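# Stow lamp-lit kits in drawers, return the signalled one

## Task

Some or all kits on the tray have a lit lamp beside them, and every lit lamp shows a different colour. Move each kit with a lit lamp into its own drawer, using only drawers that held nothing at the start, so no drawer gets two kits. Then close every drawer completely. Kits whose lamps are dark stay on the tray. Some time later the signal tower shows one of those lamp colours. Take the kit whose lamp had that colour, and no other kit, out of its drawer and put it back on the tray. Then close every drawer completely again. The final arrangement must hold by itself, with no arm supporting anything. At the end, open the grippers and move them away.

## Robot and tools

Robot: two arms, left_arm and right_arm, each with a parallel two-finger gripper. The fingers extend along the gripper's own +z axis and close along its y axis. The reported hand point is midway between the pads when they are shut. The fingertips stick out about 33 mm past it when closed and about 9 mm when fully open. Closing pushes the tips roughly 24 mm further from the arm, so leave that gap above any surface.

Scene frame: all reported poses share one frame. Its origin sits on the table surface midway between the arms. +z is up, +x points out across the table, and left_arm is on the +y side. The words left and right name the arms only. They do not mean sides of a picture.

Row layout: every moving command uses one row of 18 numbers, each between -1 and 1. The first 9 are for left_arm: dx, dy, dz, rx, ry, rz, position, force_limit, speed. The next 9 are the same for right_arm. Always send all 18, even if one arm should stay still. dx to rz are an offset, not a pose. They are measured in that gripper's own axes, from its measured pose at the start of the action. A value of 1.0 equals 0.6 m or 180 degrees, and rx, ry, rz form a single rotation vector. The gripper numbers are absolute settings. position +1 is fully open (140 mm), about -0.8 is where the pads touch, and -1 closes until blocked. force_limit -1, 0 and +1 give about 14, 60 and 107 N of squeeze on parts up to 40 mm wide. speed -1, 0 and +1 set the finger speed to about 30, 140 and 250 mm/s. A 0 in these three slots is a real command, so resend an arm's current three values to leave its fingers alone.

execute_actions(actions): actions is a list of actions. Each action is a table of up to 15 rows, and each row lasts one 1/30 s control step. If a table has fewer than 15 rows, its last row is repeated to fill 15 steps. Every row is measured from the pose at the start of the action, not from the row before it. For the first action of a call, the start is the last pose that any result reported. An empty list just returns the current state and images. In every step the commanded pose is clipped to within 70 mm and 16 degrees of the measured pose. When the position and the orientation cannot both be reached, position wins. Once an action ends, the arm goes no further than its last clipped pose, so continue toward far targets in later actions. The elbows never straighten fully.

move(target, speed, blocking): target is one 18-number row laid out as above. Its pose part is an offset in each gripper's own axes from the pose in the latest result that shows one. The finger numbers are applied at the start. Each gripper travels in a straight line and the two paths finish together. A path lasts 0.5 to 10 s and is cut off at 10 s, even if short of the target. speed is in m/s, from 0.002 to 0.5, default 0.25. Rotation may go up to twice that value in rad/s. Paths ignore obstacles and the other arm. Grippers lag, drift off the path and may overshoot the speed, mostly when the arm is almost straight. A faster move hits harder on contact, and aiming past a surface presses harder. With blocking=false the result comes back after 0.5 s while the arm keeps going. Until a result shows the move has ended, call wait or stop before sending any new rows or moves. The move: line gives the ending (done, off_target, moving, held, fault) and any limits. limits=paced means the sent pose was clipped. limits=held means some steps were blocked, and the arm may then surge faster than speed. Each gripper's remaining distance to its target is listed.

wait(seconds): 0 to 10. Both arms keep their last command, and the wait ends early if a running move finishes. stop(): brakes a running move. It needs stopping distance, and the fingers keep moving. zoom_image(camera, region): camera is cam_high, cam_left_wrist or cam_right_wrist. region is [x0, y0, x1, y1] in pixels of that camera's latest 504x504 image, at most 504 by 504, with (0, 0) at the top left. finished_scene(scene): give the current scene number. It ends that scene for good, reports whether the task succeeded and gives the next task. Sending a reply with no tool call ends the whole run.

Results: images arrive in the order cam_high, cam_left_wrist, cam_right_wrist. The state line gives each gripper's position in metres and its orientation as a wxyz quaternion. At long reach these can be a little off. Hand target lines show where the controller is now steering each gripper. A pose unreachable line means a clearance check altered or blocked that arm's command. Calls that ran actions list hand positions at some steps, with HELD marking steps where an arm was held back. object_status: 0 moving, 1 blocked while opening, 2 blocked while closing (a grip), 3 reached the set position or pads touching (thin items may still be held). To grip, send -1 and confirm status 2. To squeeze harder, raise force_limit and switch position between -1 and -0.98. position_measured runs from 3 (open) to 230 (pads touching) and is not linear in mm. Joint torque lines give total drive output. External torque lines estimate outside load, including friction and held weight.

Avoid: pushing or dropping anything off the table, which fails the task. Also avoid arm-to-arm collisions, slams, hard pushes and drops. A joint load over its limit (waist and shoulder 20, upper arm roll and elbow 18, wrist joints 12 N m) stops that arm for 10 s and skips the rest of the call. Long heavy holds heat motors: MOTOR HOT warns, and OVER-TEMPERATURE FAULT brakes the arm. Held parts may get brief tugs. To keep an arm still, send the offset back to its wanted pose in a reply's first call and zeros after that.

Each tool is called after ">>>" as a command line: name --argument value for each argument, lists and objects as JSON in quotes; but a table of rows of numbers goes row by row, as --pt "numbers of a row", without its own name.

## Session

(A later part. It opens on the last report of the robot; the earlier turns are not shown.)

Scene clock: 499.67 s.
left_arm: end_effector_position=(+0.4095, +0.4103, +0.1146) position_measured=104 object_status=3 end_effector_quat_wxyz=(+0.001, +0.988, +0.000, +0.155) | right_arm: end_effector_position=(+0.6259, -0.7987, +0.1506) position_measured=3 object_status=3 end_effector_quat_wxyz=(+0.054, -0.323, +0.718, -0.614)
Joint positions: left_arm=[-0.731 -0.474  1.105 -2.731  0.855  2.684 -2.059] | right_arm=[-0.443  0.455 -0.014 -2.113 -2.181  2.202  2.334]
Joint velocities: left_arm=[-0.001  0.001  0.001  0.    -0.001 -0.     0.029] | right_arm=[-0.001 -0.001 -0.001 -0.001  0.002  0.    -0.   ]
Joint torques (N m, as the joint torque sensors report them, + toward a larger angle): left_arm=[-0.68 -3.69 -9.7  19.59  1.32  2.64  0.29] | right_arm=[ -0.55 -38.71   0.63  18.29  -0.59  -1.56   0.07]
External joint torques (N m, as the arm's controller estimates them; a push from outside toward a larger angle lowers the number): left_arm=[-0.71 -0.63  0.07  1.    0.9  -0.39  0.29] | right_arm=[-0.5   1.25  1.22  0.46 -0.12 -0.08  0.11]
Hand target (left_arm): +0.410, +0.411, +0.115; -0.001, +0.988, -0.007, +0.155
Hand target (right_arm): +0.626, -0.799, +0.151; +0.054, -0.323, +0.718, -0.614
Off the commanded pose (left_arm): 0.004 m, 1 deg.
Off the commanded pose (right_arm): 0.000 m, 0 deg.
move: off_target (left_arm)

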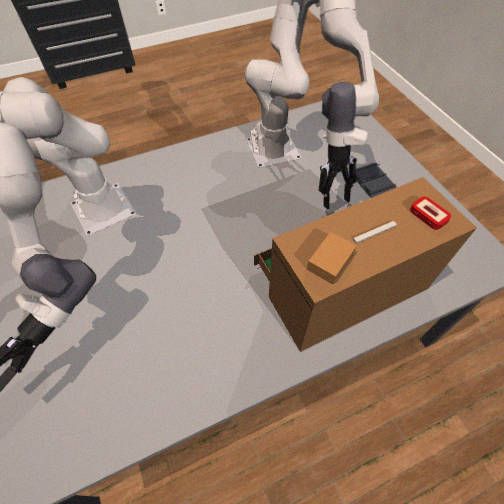

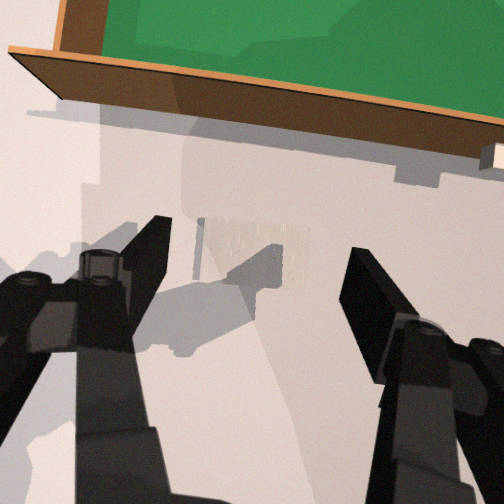

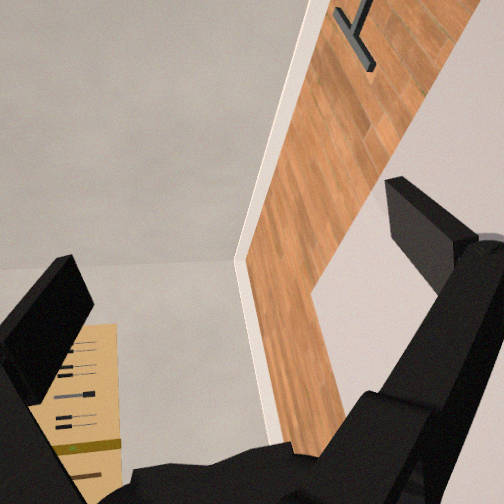

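>>> move --target '[-0.032,0.014,0.117,0,0,0.004,0.2,0,0,0,0,0,0,0,0,1,0,0]' --speed 0.12

>>> move --target '[0,0,0,0,0,0,-1,0,0,0,0,0,0,0,0,1,0,0]'

>>> move --target '[0.07,0,-0.215,0,0,0,-1,0,0,0,0,0,0,0,0,1,0,0]'

>>> move --target '[0.19,0.225,0.07,0,0.07,0,-1,0,0,0,0,0,0,0,0,1,0,0]' --speed 0.15

Scene clock: 503.37 s.
left_arm: end_effector_position=(+0.4101, +0.3973, +0.0412) position_measured=104 object_status=3 end_effector_quat_wxyz=(+0.003, +0.988, -0.002, +0.152) | right_arm: end_effector_position=(+0.6259, -0.7987, +0.1506) position_measured=3 object_status=3 end_effector_quat_wxyz=(+0.054, -0.323, +0.718, -0.614)
Joint positions: left_arm=[-1.245 -0.137  1.606 -2.766  0.659  3.047 -1.967] | right_arm=[-0.443  0.455 -0.014 -2.113 -2.181  2.202  2.334]
Joint velocities: left_arm=[-0.092 -0.008  0.098  0.008  0.     0.01   0.034] | right_arm=[ 0.001 -0.001  0.001  0.001 -0.     0.001 -0.001]
Joint torques (N m, as the joint torque sensors report them, + toward a larger angle): left_arm=[-1.19  0.71 -2.84 16.96  0.34  3.47  0.42] | right_arm=[ -0.42 -38.52   0.48  18.33  -0.6   -1.55   0.06]
External joint torques (N m, as the arm's controller estimates them; a push from outside toward a larger angle lowers the number): left_arm=[-1.06 -1.62  0.64  0.89  0.22  0.39  0.42] | right_arm=[-0.53  1.4   0.91  0.5  -0.13 -0.09  0.1 ]
Hand target (left_arm): +0.413, +0.396, +0.043; +0.003, +0.988, -0.010, +0.155
Hand target (right_arm): +0.626, -0.799, +0.151; +0.054, -0.323, +0.718, -0.614
Off the commanded pose (left_arm): 0.005 m, 1 deg.
Off the commanded pose (right_arm): 0.000 m, 0 deg.
move: off_target (left_arm)

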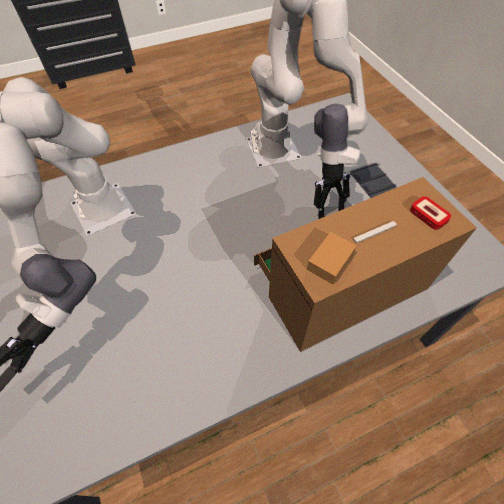

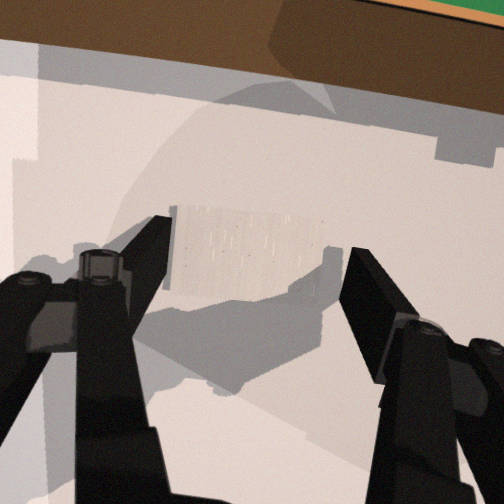

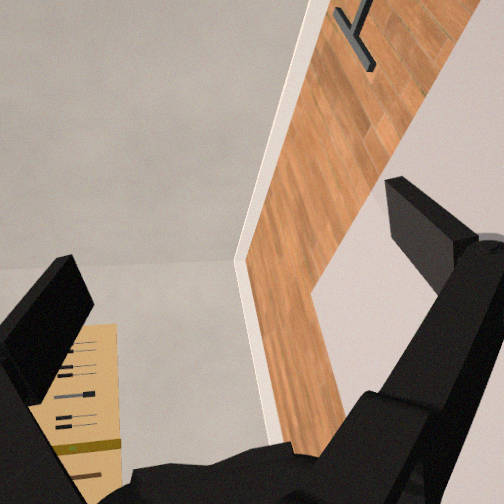

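Scene clock: 503.87 s.
left_arm: end_effector_position=(+0.4109, +0.3973, +0.0418) position_measured=134 object_status=2 end_effector_quat_wxyz=(+0.003, +0.988, -0.002, +0.153) | right_arm: end_effector_position=(+0.6259, -0.7987, +0.1506) position_measured=3 object_status=3 end_effector_quat_wxyz=(+0.054, -0.323, +0.718, -0.614)
Joint positions: left_arm=[-1.245 -0.137  1.606 -2.766  0.659  3.048 -1.967] | right_arm=[-0.443  0.455 -0.014 -2.113 -2.181  2.202  2.334]
Joint velocities: left_arm=[-0.     0.    -0.    -0.    -0.001 -0.     0.001] | right_arm=[ 0.    -0.     0.001 -0.001 -0.001  0.001 -0.   ]
Joint torques (N m, as the joint torque sensors report them, + toward a larger angle): left_arm=[ 0.06  1.88 -4.14 14.46  0.08  2.81  0.04] | right_arm=[ -0.31 -38.69   0.63  18.26  -0.59  -1.57   0.05]
External joint torques (N m, as the arm's controller estimates them; a push from outside toward a larger angle lowers the number): left_arm=[ 0.05 -0.36 -0.86 -1.68  0.01 -0.26  0.03] | right_arm=[-0.4   1.23  1.08  0.44 -0.11 -0.1   0.09]
Hand target (left_arm): +0.410, +0.397, +0.041; +0.003, +0.988, -0.002, +0.152
Hand target (right_arm): +0.626, -0.799, +0.151; +0.054, -0.323, +0.718, -0.614
Off the commanded pose (left_arm): 0.001 m, 0 deg.
Off the commanded pose (right_arm): 0.000 m, 0 deg.
move: done

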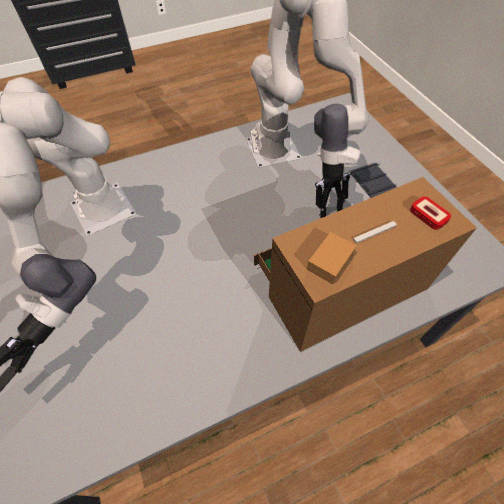

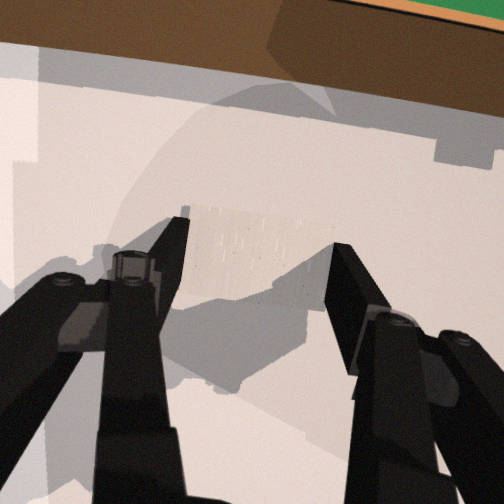

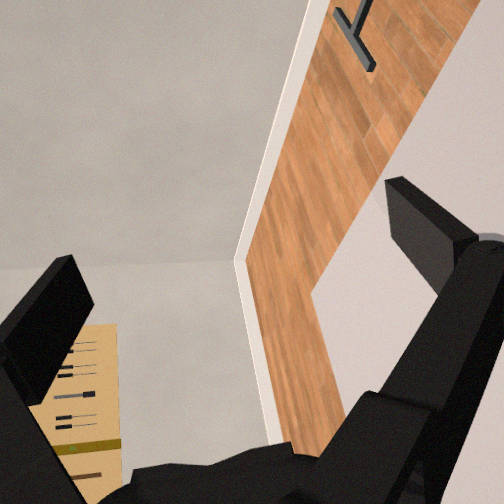

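Scene clock: 505.40 s.
left_arm: end_effector_position=(+0.4108, +0.4036, +0.1763) position_measured=134 object_status=2 end_effector_quat_wxyz=(-0.002, +0.988, +0.001, +0.153) | right_arm: end_effector_position=(+0.6259, -0.7987, +0.1506) position_measured=3 object_status=3 end_effector_quat_wxyz=(+0.054, -0.323, +0.718, -0.614)
Joint positions: left_arm=[-0.642 -0.616  0.909 -2.681  0.754  2.464 -2.02 ] | right_arm=[-0.443  0.455 -0.014 -2.113 -2.181  2.202  2.334]
Joint velocities: left_arm=[-0.001 -0.003 -0.001  0.001 -0.001 -0.013  0.002] | right_arm=[ 0.     0.001  0.     0.001  0.    -0.001 -0.   ]
Joint torques (N m, as the joint torque sensors report them, + toward a larger angle): left_arm=[  0.76  -4.59 -12.37  21.13  -0.17   2.77   0.06] | right_arm=[ -0.5  -38.49   0.56  18.43  -0.58  -1.55   0.06]
External joint torques (N m, as the arm's controller estimates them; a push from outside toward a larger angle lowers the number): left_arm=[ 0.82 -1.3  -0.88  0.45 -0.84 -0.3   0.05] | right_arm=[-0.48  1.4   1.11  0.61 -0.1  -0.07  0.1 ]
Hand target (left_arm): +0.411, +0.405, +0.178; -0.001, +0.988, +0.004, +0.153
Hand target (right_arm): +0.626, -0.799, +0.151; +0.054, -0.323, +0.718, -0.614
Off the commanded pose (left_arm): 0.006 m, 1 deg.
Off the commanded pose (right_arm): 0.000 m, 0 deg.
move: off_target (left_arm)

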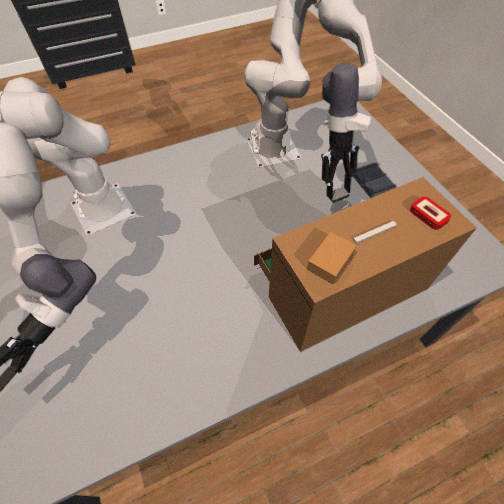

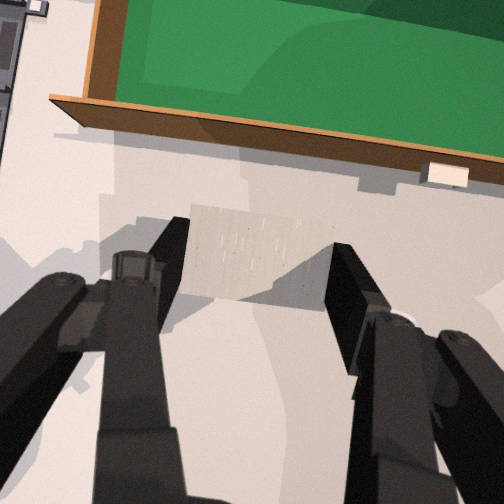

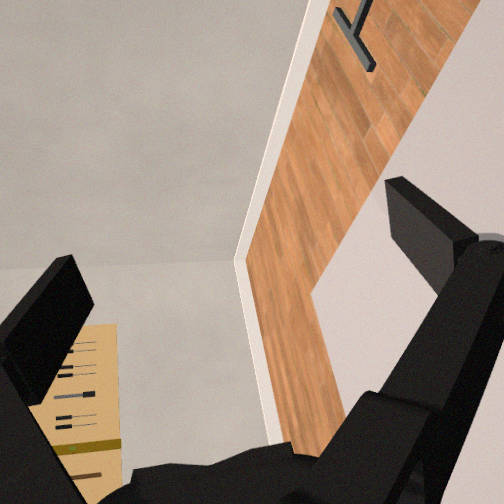

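Scene clock: 507.33 s.
left_arm: end_effector_position=(+0.5288, +0.2628, +0.1685) position_measured=134 object_status=2 end_effector_quat_wxyz=(-0.001, +0.967, -0.008, +0.256) | right_arm: end_effector_position=(+0.6259, -0.7987, +0.1506) position_measured=3 object_status=3 end_effector_quat_wxyz=(+0.054, -0.323, +0.718, -0.614)
Joint positions: left_arm=[-0.9   -0.104  0.897 -2.508  0.657  2.916 -2.28 ] | right_arm=[-0.443  0.455 -0.014 -2.113 -2.181  2.202  2.334]
Joint velocities: left_arm=[-0.001  0.001  0.001  0.     0.     0.012 -0.025] | right_arm=[ 0.     0.001 -0.    -0.    -0.001 -0.002 -0.001]
Joint torques (N m, as the joint torque sensors report them, + toward a larger angle): left_arm=[  0.53 -14.56  -3.03  22.7   -1.12   3.63  -0.05] | right_arm=[ -0.46 -38.73   0.53  18.23  -0.59  -1.59   0.05]
External joint torques (N m, as the arm's controller estimates them; a push from outside toward a larger angle lowers the number): left_arm=[ 0.51  1.35 -0.78  1.18 -1.    0.56 -0.06] | right_arm=[-0.41  1.14  1.11  0.43 -0.11 -0.11  0.09]
Hand target (left_arm): +0.531, +0.261, +0.171; +0.003, +0.966, -0.003, +0.260
Hand target (right_arm): +0.626, -0.799, +0.151; +0.054, -0.323, +0.718, -0.614
Off the commanded pose (left_arm): 0.007 m, 1 deg.
Off the commanded pose (right_arm): 0.000 m, 0 deg.
move: off_target (left_arm)

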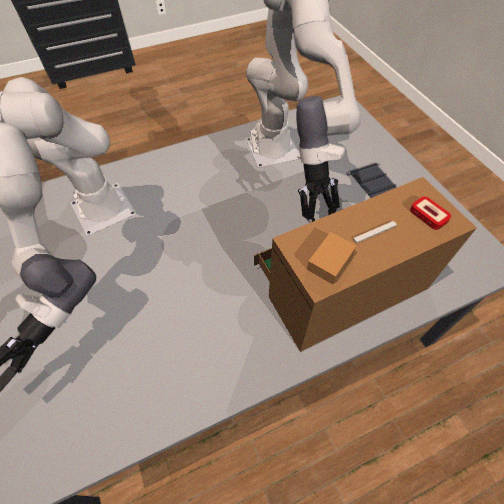

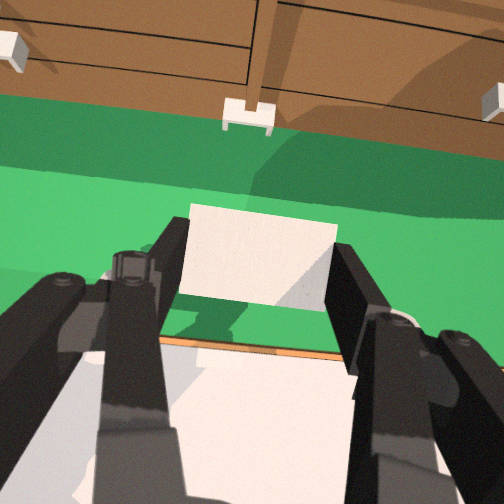

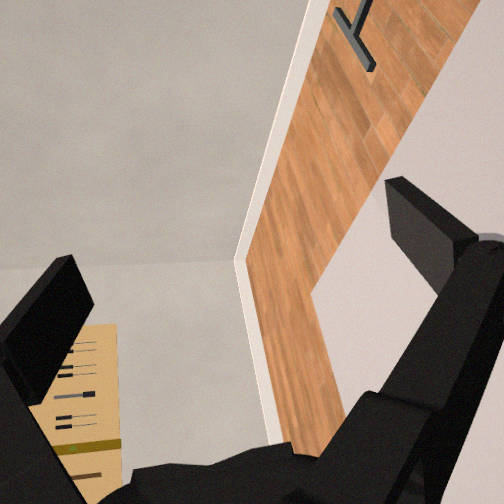

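Target (.545,.263,.10).

>>> move --target '[-0.034,0,0.112,0,0,0,-1,0,0,0,0,0,0,0,0,1,0,0]' --speed 0.06

>>> move --target '[-0.018,0,0.024,0,0,0,-1,0,0,0,0,0,0,0,0,1,0,0]' --speed 0.03

Scene clock: 510.67 s.
left_arm: end_effector_position=(+0.5392, +0.2587, +0.0928) position_measured=134 object_status=2 end_effector_quat_wxyz=(+0.002, +0.969, -0.003, +0.249) | right_arm: end_effector_position=(+0.6259, -0.7987, +0.1506) position_measured=3 object_status=3 end_effector_quat_wxyz=(+0.054, -0.323, +0.718, -0.614)
Joint positions: left_arm=[-0.605  0.165  0.574 -2.513  0.304  3.149 -2.063] | right_arm=[-0.443  0.455 -0.014 -2.113 -2.181  2.202  2.334]
Joint velocities: left_arm=[ 0.116 -0.01  -0.111  0.004  0.001  0.001  0.045] | right_arm=[-0.001  0.     0.001 -0.    -0.     0.001  0.   ]
Joint torques (N m, as the joint torque sensors report them, + toward a larger angle): left_arm=[  1.32 -27.09   0.97  19.69  -1.19   3.63   0.24] | right_arm=[ -0.64 -38.7    0.54  18.37  -0.6   -1.6    0.07]
External joint torques (N m, as the arm's controller estimates them; a push from outside toward a larger angle lowers the number): left_arm=[ 1.46 -0.27 -1.54  1.17 -1.01  0.41  0.23] | right_arm=[-0.74  1.18  0.98  0.54 -0.13 -0.13  0.11]
Hand target (left_arm): +0.542, +0.258, +0.096; +0.003, +0.967, -0.010, +0.253
Hand target (right_arm): +0.626, -0.799, +0.151; +0.054, -0.323, +0.718, -0.614
Off the commanded pose (left_arm): 0.010 m, 1 deg.
Off the commanded pose (right_arm): 0.000 m, 0 deg.
move: off_target (left_arm)

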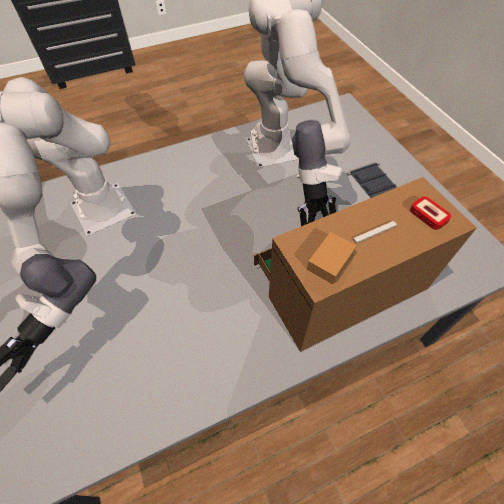

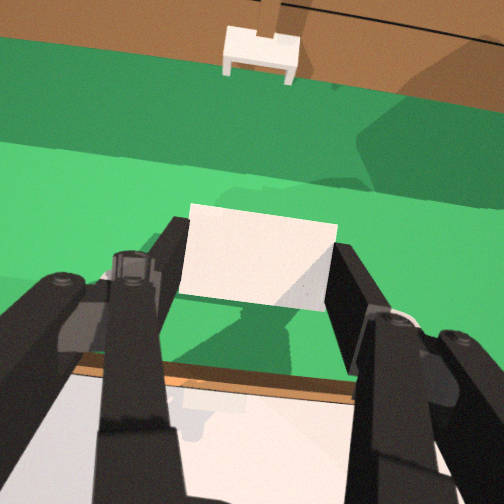

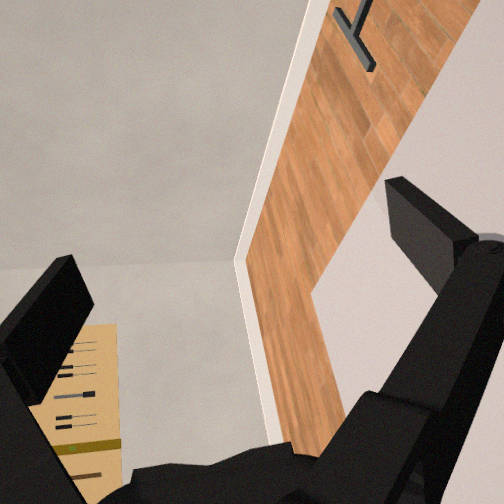

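Scene clock: 511.50 s.
left_arm: end_effector_position=(+0.5366, +0.2578, +0.0754) position_measured=134 object_status=2 end_effector_quat_wxyz=(+0.002, +0.969, -0.006, +0.248) | right_arm: end_effector_position=(+0.6259, -0.7987, +0.1506) position_measured=3 object_status=3 end_effector_quat_wxyz=(+0.054, -0.323, +0.718, -0.614)
Joint positions: left_arm=[-0.575  0.21   0.541 -2.518  0.296  3.194 -2.063] | right_arm=[-0.443  0.455 -0.014 -2.113 -2.181  2.202  2.334]
Joint velocities: left_arm=[ 0.017  0.004 -0.017 -0.    -0.     0.022  0.002] | right_arm=[ 0.001 -0.     0.001  0.     0.     0.     0.   ]
Joint torques (N m, as the joint torque sensors report them, + toward a larger angle): left_arm=[  1.86 -26.09   1.6   16.08  -1.31   3.54   0.12] | right_arm=[ -0.61 -38.54   0.63  18.44  -0.61  -1.59   0.05]
External joint torques (N m, as the arm's controller estimates them; a push from outside toward a larger angle lowers the number): left_arm=[ 1.99  2.06 -1.37 -1.69 -1.06  0.3   0.11] | right_arm=[-0.62  1.44  1.17  0.58 -0.13 -0.11  0.09]
Hand target (left_arm): +0.536, +0.258, +0.074; +0.003, +0.969, -0.003, +0.249
Hand target (right_arm): +0.626, -0.799, +0.151; +0.054, -0.323, +0.718, -0.614
Off the commanded pose (left_arm): 0.001 m, 0 deg.
Off the commanded pose (right_arm): 0.000 m, 0 deg.
move: done

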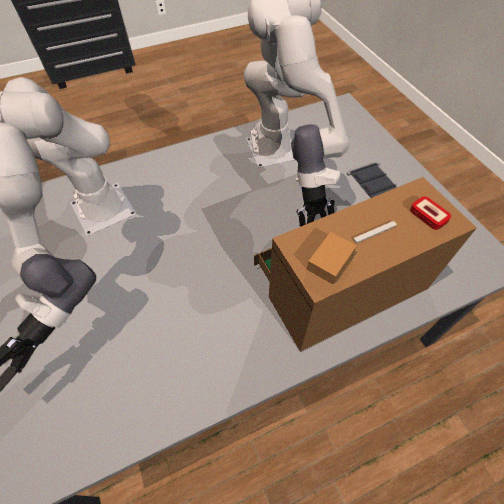

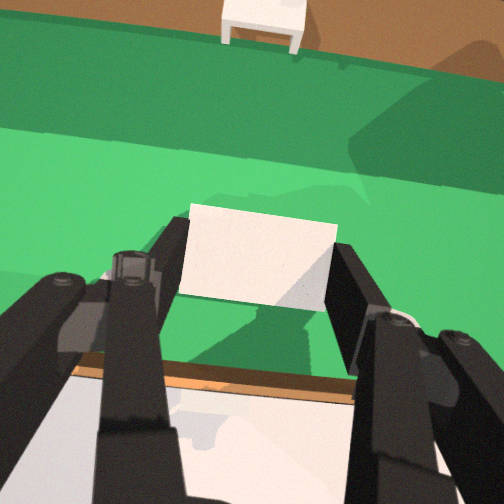

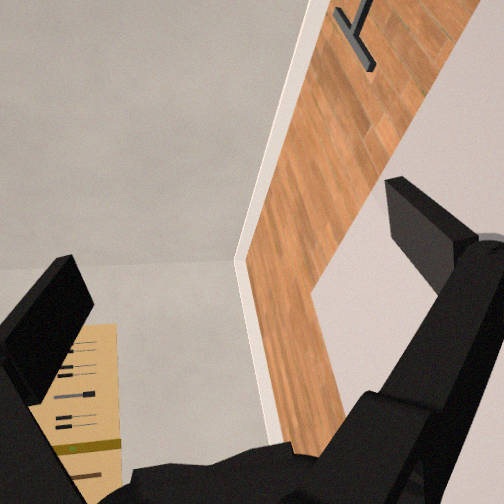

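>>> move --target '[0.002,0,0.024,0,0,0,-1,0,0,0,0,0,0,0,0,1,0,0]' --speed 0.02

>>> move --target '[0,0,0,0,0,0,0.2,0,0,0,0,0,0,0,0,1,0,0]'

Scene clock: 517.57 s.
left_arm: end_effector_position=(+0.5506, +0.2548, +0.0732) position_measured=134 object_status=2 end_effector_quat_wxyz=(+0.007, +0.966, -0.006, +0.258) | right_arm: end_effector_position=(+0.6259, -0.7987, +0.1506) position_measured=3 object_status=3 end_effector_quat_wxyz=(+0.054, -0.323, +0.718, -0.614)
Joint positions: left_arm=[-0.497  0.245  0.467 -2.486  0.294  3.225 -2.063] | right_arm=[-0.443  0.455 -0.014 -2.113 -2.181  2.202  2.334]
Joint velocities: left_arm=[ 0.014  0.003 -0.012  0.    -0.001  0.005 -0.001] | right_arm=[ 0.    -0.     0.    -0.001 -0.    -0.     0.003]
Joint torques (N m, as the joint torque sensors report them, + toward a larger angle): left_arm=[  1.91 -21.91   0.9   15.46  -0.63   1.84   0.1 ] | right_arm=[ -0.18 -38.37   0.5   18.48  -0.58  -1.59   0.05]
External joint torques (N m, as the arm's controller estimates them; a push from outside toward a larger angle lowers the number): left_arm=[ 1.94  8.15 -2.26 -2.09 -0.35 -1.4   0.09] | right_arm=[-0.25  1.44  0.97  0.74 -0.1  -0.13  0.08]
Hand target (left_arm): +0.544, +0.257, +0.063; +0.002, +0.969, -0.006, +0.247
Hand target (right_arm): +0.626, -0.799, +0.151; +0.054, -0.323, +0.718, -0.614
Off the commanded pose (left_arm): 0.012 m, 1 deg.
Off the commanded pose (right_arm): 0.000 m, 0 deg.
move: off_target (left_arm)

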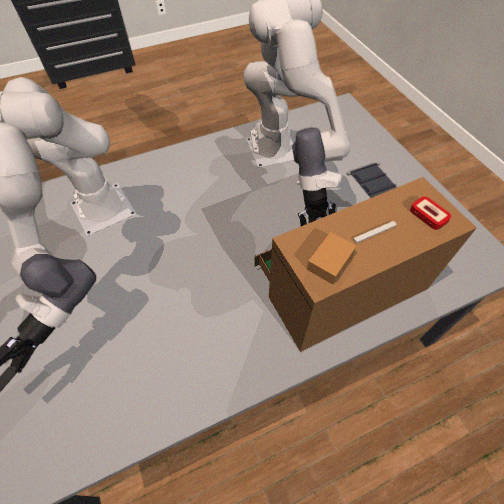

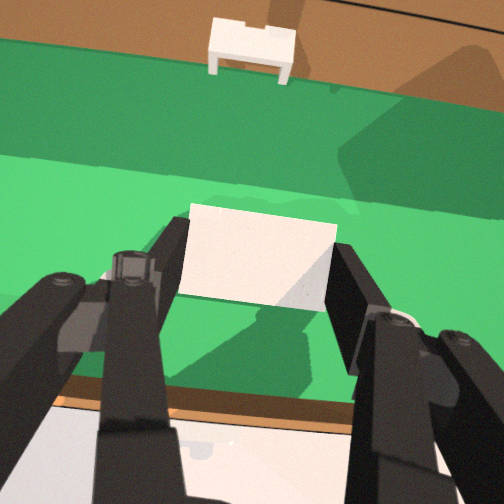

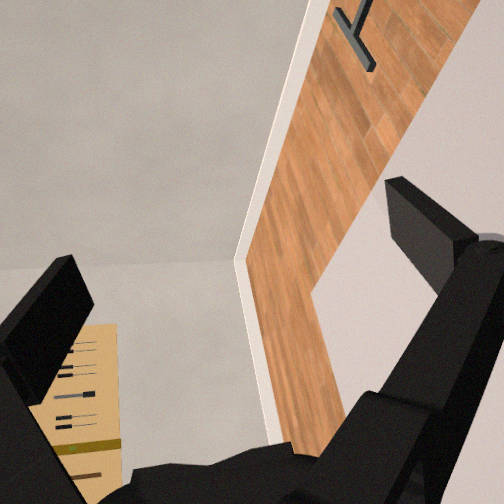

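Scene clock: 518.07 s.
left_arm: end_effector_position=(+0.5511, +0.2545, +0.0740) position_measured=104 object_status=3 end_effector_quat_wxyz=(+0.007, +0.966, -0.006, +0.258) | right_arm: end_effector_position=(+0.6259, -0.7987, +0.1506) position_measured=3 object_status=3 end_effector_quat_wxyz=(+0.054, -0.323, +0.718, -0.614)
Joint positions: left_arm=[-0.497  0.244  0.467 -2.486  0.294  3.225 -2.063] | right_arm=[-0.443  0.455 -0.014 -2.113 -2.181  2.202  2.334]
Joint velocities: left_arm=[ 0.    -0.     0.001  0.    -0.     0.001 -0.001] | right_arm=[ 0.     0.    -0.     0.001 -0.     0.    -0.   ]
Joint torques (N m, as the joint torque sensors report them, + toward a larger angle): left_arm=[ -0.03 -28.97   3.19  17.18  -0.25   3.     0.12] | right_arm=[ -0.32 -38.6    0.51  18.27  -0.59  -1.6    0.04]
External joint torques (N m, as the arm's controller estimates them; a push from outside toward a larger angle lowers the number): left_arm=[-0.07  1.18 -0.02 -0.53  0.04 -0.26  0.1 ] | right_arm=[-0.3   1.3   1.06  0.45 -0.11 -0.12  0.08]
Hand target (left_arm): +0.551, +0.255, +0.073; +0.007, +0.966, -0.006, +0.258
Hand target (right_arm): +0.626, -0.799, +0.151; +0.054, -0.323, +0.718, -0.614
Off the commanded pose (left_arm): 0.001 m, 0 deg.
Off the commanded pose (right_arm): 0.000 m, 0 deg.
move: done

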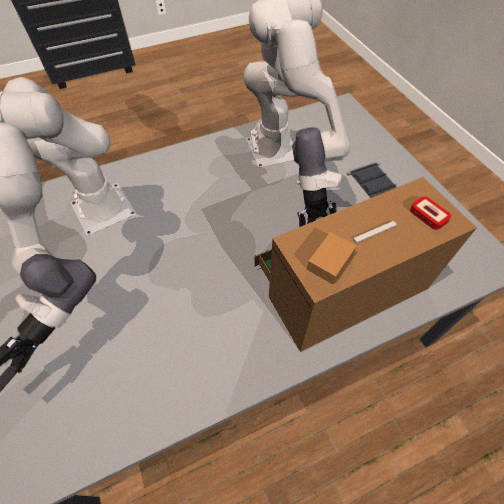

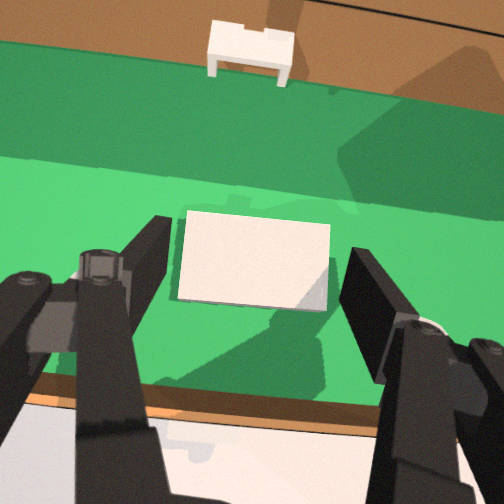

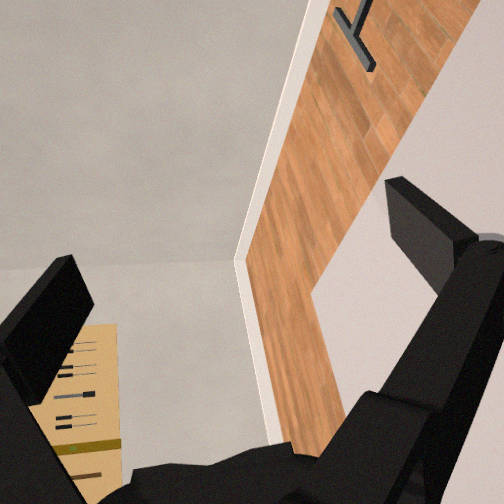

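>>> move --target '[0.034,0,-0.125,0,0,0,0.2,0,0,0,0,0,0,0,0,1,0,0]' --speed 0.15

>>> move --target '[-0.135,-0.013,-0.078,0,-0.03,0,-0.2,0,0,0,0,0,0,0,0,1,0,0]'

>>> move --target '[-0.055,0,0.13,0,0,0,-0.2,0,0,0,0,0,0,0,0,1,0,0]' --speed 0.15

Scene clock: 521.53 s.
left_arm: end_effector_position=(+0.5329, +0.2582, +0.1516) position_measured=104 object_status=3 end_effector_quat_wxyz=(+0.003, +0.965, -0.017, +0.261) | right_arm: end_effector_position=(+0.6259, -0.7987, +0.1506) position_measured=3 object_status=3 end_effector_quat_wxyz=(+0.054, -0.323, +0.718, -0.614)
Joint positions: left_arm=[-0.562 -0.022  0.555 -2.524  0.538  3.012 -2.19 ] | right_arm=[-0.443  0.455 -0.014 -2.113 -2.181  2.202  2.334]
Joint velocities: left_arm=[ 0.005  0.    -0.003 -0.001  0.058 -0.008 -0.093] | right_arm=[-0.001 -0.002 -0.    -0.002  0.     0.     0.002]
Joint torques (N m, as the joint torque sensors report them, + toward a larger angle): left_arm=[  2.61 -25.04  -0.88  20.3    0.83   2.78  -0.06] | right_arm=[ -0.38 -38.43   0.47  18.44  -0.59  -1.58   0.06]
External joint torques (N m, as the arm's controller estimates them; a push from outside toward a larger angle lowers the number): left_arm=[ 2.63 -1.35 -0.55 -0.44  1.02 -0.37 -0.07] | right_arm=[-0.35  1.52  1.04  0.65 -0.11 -0.1   0.1 ]
Hand target (left_arm): +0.532, +0.259, +0.151; +0.004, +0.966, -0.006, +0.260
Hand target (right_arm): +0.626, -0.799, +0.151; +0.054, -0.323, +0.718, -0.614
Off the commanded pose (left_arm): 0.004 m, 1 deg.
Off the commanded pose (right_arm): 0.000 m, 0 deg.
move: off_target (left_arm)

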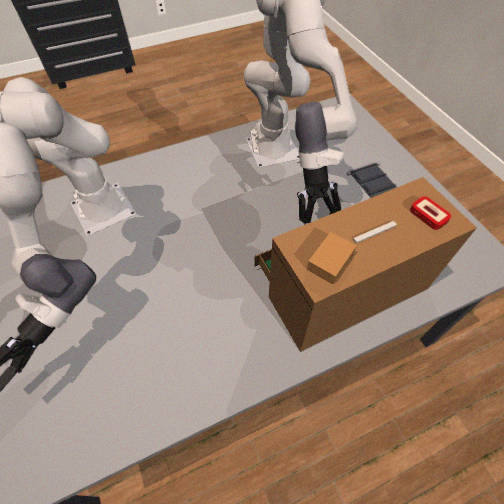

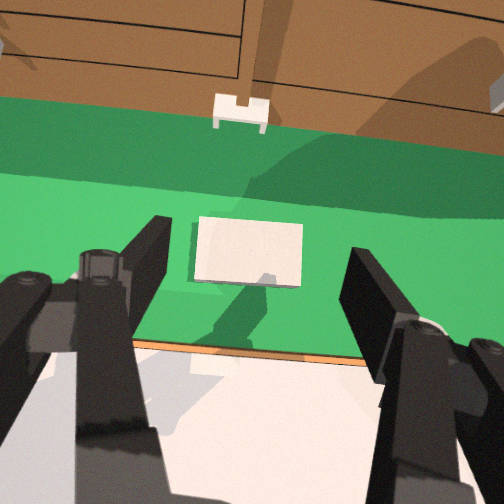

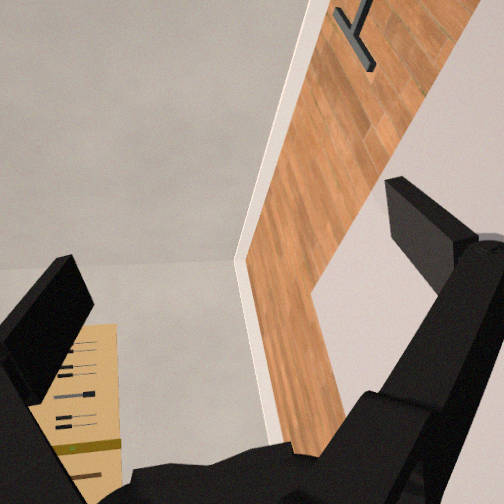

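Scene clock: 522.63 s.
left_arm: end_effector_position=(+0.4424, +0.2702, +0.1536) position_measured=154 object_status=3 end_effector_quat_wxyz=(+0.001, +0.976, -0.018, +0.219) | right_arm: end_effector_position=(+0.6259, -0.7987, +0.1506) position_measured=3 object_status=3 end_effector_quat_wxyz=(+0.054, -0.323, +0.718, -0.614)
Joint positions: left_arm=[-0.49  -0.295  0.486 -2.722  0.655  2.845 -2.251] | right_arm=[-0.443  0.455 -0.014 -2.113 -2.181  2.202  2.334]
Joint velocities: left_arm=[ 0.007  0.001 -0.008 -0.001  0.001 -0.009 -0.01 ] | right_arm=[-0.     0.001 -0.     0.     0.    -0.     0.002]
Joint torques (N m, as the joint torque sensors report them, + toward a larger angle): left_arm=[  1.74 -17.35  -5.14  18.95   0.39   2.63  -0.16] | right_arm=[ -0.57 -38.56   0.71  18.41  -0.57  -1.61   0.06]
External joint torques (N m, as the arm's controller estimates them; a push from outside toward a larger angle lowers the number): left_arm=[ 1.79 -0.89 -1.81 -2.05  0.33 -0.42 -0.18] | right_arm=[-0.56  1.34  1.26  0.61 -0.09 -0.13  0.1 ]
Hand target (left_arm): +0.441, +0.271, +0.152; +0.000, +0.976, -0.016, +0.217
Hand target (right_arm): +0.626, -0.799, +0.151; +0.054, -0.323, +0.718, -0.614
Off the commanded pose (left_arm): 0.004 m, 0 deg.
Off the commanded pose (right_arm): 0.000 m, 0 deg.
move: off_target (left_arm)

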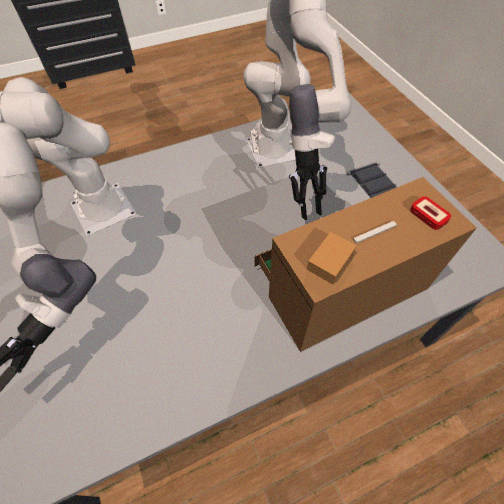

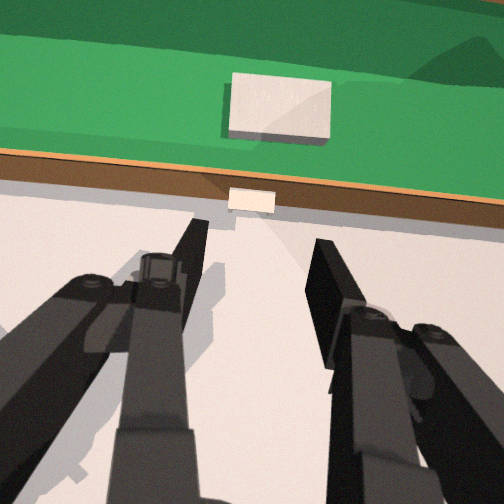

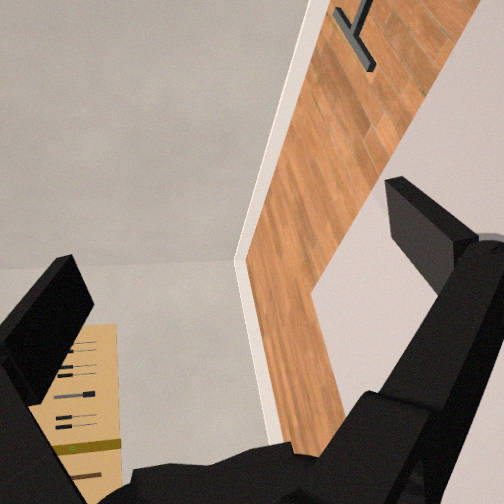

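Scene clock: 523.90 s.
left_arm: end_effector_position=(+0.4432, +0.2669, +0.0660) position_measured=154 object_status=3 end_effector_quat_wxyz=(+0.003, +0.977, -0.036, +0.210) | right_arm: end_effector_position=(+0.6259, -0.7987, +0.1506) position_measured=3 object_status=3 end_effector_quat_wxyz=(+0.054, -0.323, +0.718, -0.614)
Joint positions: left_arm=[-0.44   0.012  0.498 -2.703  0.841  3.134 -2.415] | right_arm=[-0.443  0.455 -0.014 -2.113 -2.181  2.202  2.334]
Joint velocities: left_arm=[ 0.004  0.006  0.01   0.015  0.131  0.012 -0.137] | right_arm=[-0.     0.001  0.001  0.     0.001 -0.     0.001]
Joint torques (N m, as the joint torque sensors report them, + toward a larger angle): left_arm=[  2.17 -20.1    1.29  17.75   0.46   3.31  -0.16] | right_arm=[ -0.29 -38.46   0.76  18.19  -0.58  -1.59   0.06]
External joint torques (N m, as the arm's controller estimates them; a push from outside toward a larger angle lowers the number): left_arm=[ 2.18  2.84  1.17  0.55  1.03  0.4  -0.17] | right_arm=[-0.33  1.54  1.26  0.33 -0.1  -0.12  0.1 ]
Hand target (left_arm): +0.445, +0.268, +0.067; +0.006, +0.977, -0.021, +0.212
Hand target (right_arm): +0.626, -0.799, +0.151; +0.054, -0.323, +0.718, -0.614
Off the commanded pose (left_arm): 0.005 m, 2 deg.
Off the commanded pose (right_arm): 0.000 m, 0 deg.
move: off_target (left_arm)

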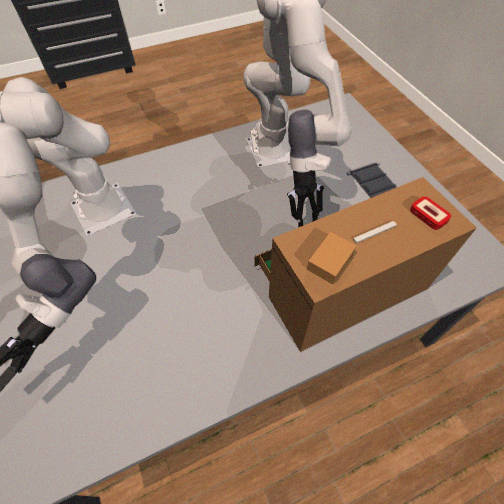

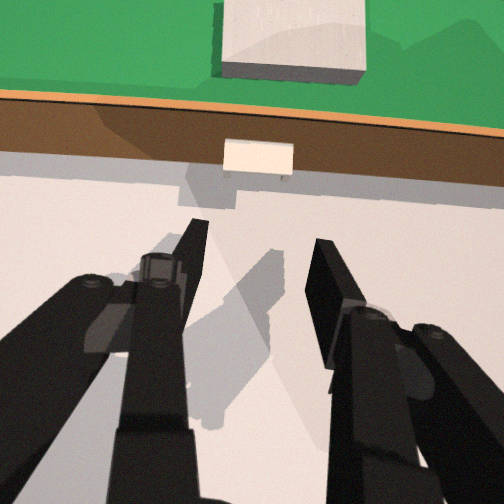

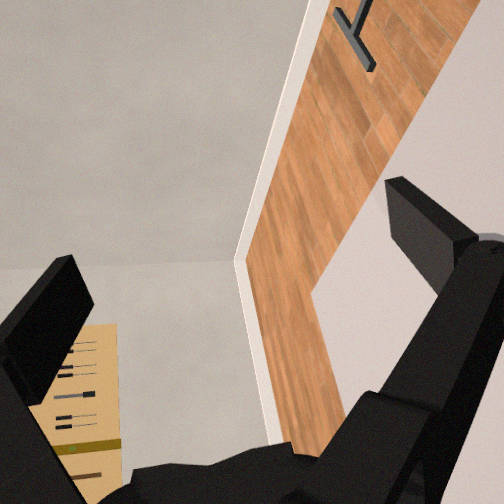

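>>> move --target '[0.252,-0.03,0.123,0,0.032,-0.016,-0.2,0,0,0,0,0,0,0,0,1,0,0]' --speed 0.08

>>> move --target '[-0.11,-0.1,-0.16,0,-0.03,0,-0.2,0,0,0,0,0,0,0,0,1,0,0]' --speed 0.15

Scene clock: 528.73 s.
left_arm: end_effector_position=(+0.6001, +0.2697, +0.0580) position_measured=154 object_status=3 end_effector_quat_wxyz=(+0.013, +0.968, -0.003, +0.249) | right_arm: end_effector_position=(+0.6259, -0.7987, +0.1506) position_measured=3 object_status=3 end_effector_quat_wxyz=(+0.054, -0.323, +0.718, -0.614)
Joint positions: left_arm=[ 0.018  0.357  0.043 -2.285  0.62   3.147 -2.264] | right_arm=[-0.443  0.455 -0.014 -2.113 -2.181  2.202  2.334]
Joint velocities: left_arm=[ 0.04  -0.002 -0.046  0.015  0.005 -0.041 -0.002] | right_arm=[-0.001 -0.001 -0.001 -0.     0.     0.001 -0.001]
Joint torques (N m, as the joint torque sensors report them, + toward a larger angle): left_arm=[  4.66 -26.09   1.14  30.74  -0.16   6.14   0.89] | right_arm=[ -0.22 -38.9    0.62  18.38  -0.58  -1.57   0.04]
External joint torques (N m, as the arm's controller estimates them; a push from outside toward a larger angle lowers the number): left_arm=[ 4.66 11.85  0.85 12.19  0.23  3.04  0.87] | right_arm=[-0.16  1.11  1.21  0.51 -0.1  -0.08  0.08]
Hand target (left_arm): +0.610, +0.271, +0.060; +0.014, +0.966, -0.009, +0.257
Hand target (right_arm): +0.626, -0.799, +0.151; +0.054, -0.323, +0.718, -0.614
Off the commanded pose (left_arm): 0.013 m, 1 deg.
Off the commanded pose (right_arm): 0.000 m, 0 deg.
move: off_target (left_arm)

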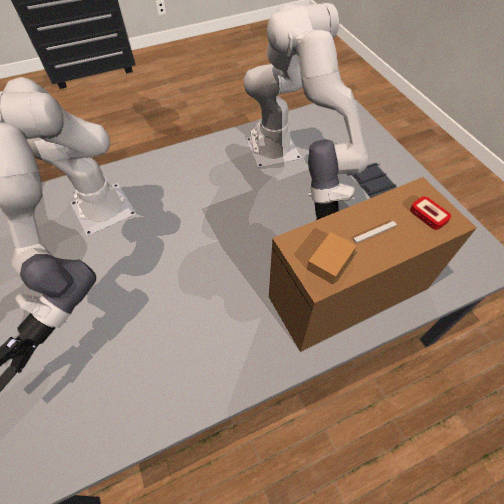

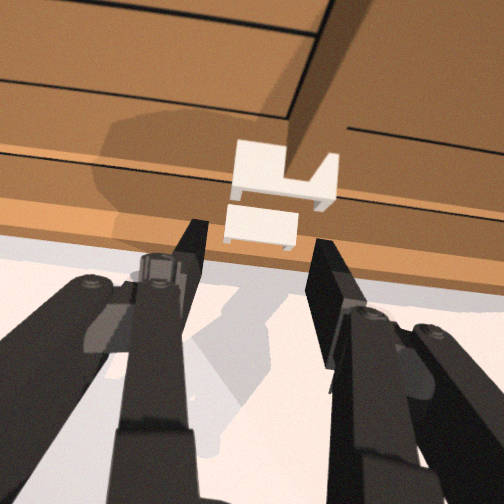

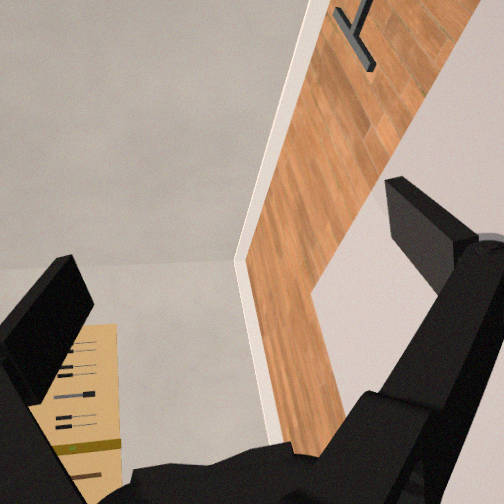

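Scene clock: 531.20 s.
left_arm: end_effector_position=(+0.4959, +0.3311, +0.1080) position_measured=154 object_status=3 end_effector_quat_wxyz=(+0.013, +0.979, +0.008, +0.202) | right_arm: end_effector_position=(+0.6259, -0.7987, +0.1506) position_measured=3 object_status=3 end_effector_quat_wxyz=(+0.054, -0.323, +0.718, -0.614)
Joint positions: left_arm=[ 0.173 -0.023 -0.105 -2.619  0.012  3.004 -1.665] | right_arm=[-0.443  0.455 -0.014 -2.113 -2.181  2.202  2.334]
Joint velocities: left_arm=[-0.016  0.001  0.01  -0.    -0.079 -0.005  0.112] | right_arm=[-0.002  0.001 -0.001 -0.     0.     0.001 -0.002]
Joint torques (N m, as the joint torque sensors report them, + toward a larger angle): left_arm=[ -1.3  -26.28   0.95  19.82  -0.71   2.89   0.36] | right_arm=[ -0.24 -38.59   0.46  18.4   -0.57  -1.57   0.07]
External joint torques (N m, as the arm's controller estimates them; a push from outside toward a larger angle lowers the number): left_arm=[-1.27 -0.16  0.94  0.59 -1.17 -0.37  0.35] | right_arm=[-0.14  1.29  1.08  0.6  -0.1  -0.09  0.11]
Hand target (left_arm): +0.497, +0.331, +0.109; +0.012, +0.979, -0.004, +0.203
Hand target (right_arm): +0.626, -0.799, +0.151; +0.054, -0.323, +0.718, -0.614
Off the commanded pose (left_arm): 0.002 m, 1 deg.
Off the commanded pose (right_arm): 0.000 m, 0 deg.
move: done

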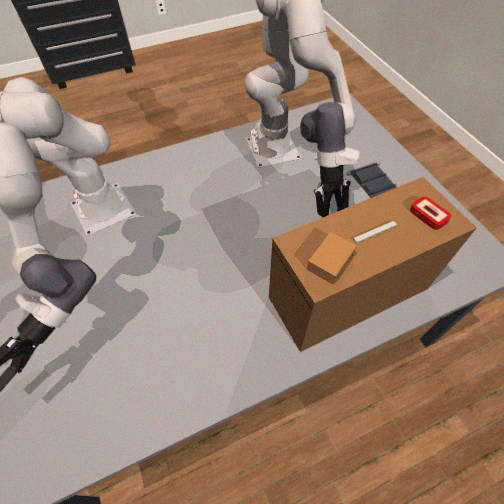

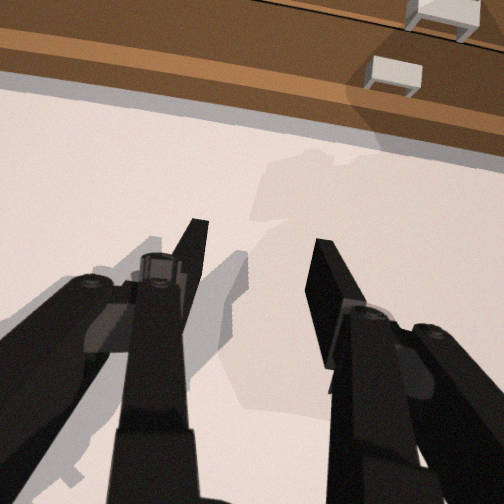

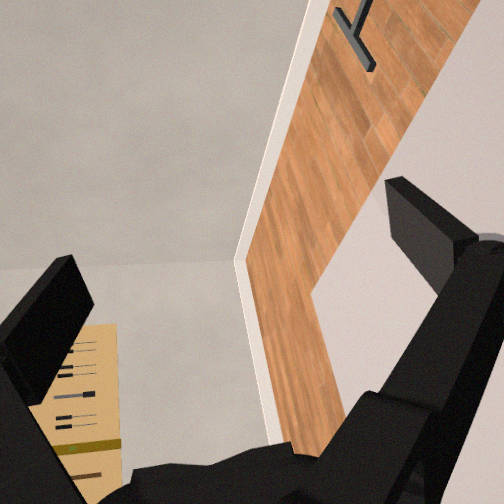

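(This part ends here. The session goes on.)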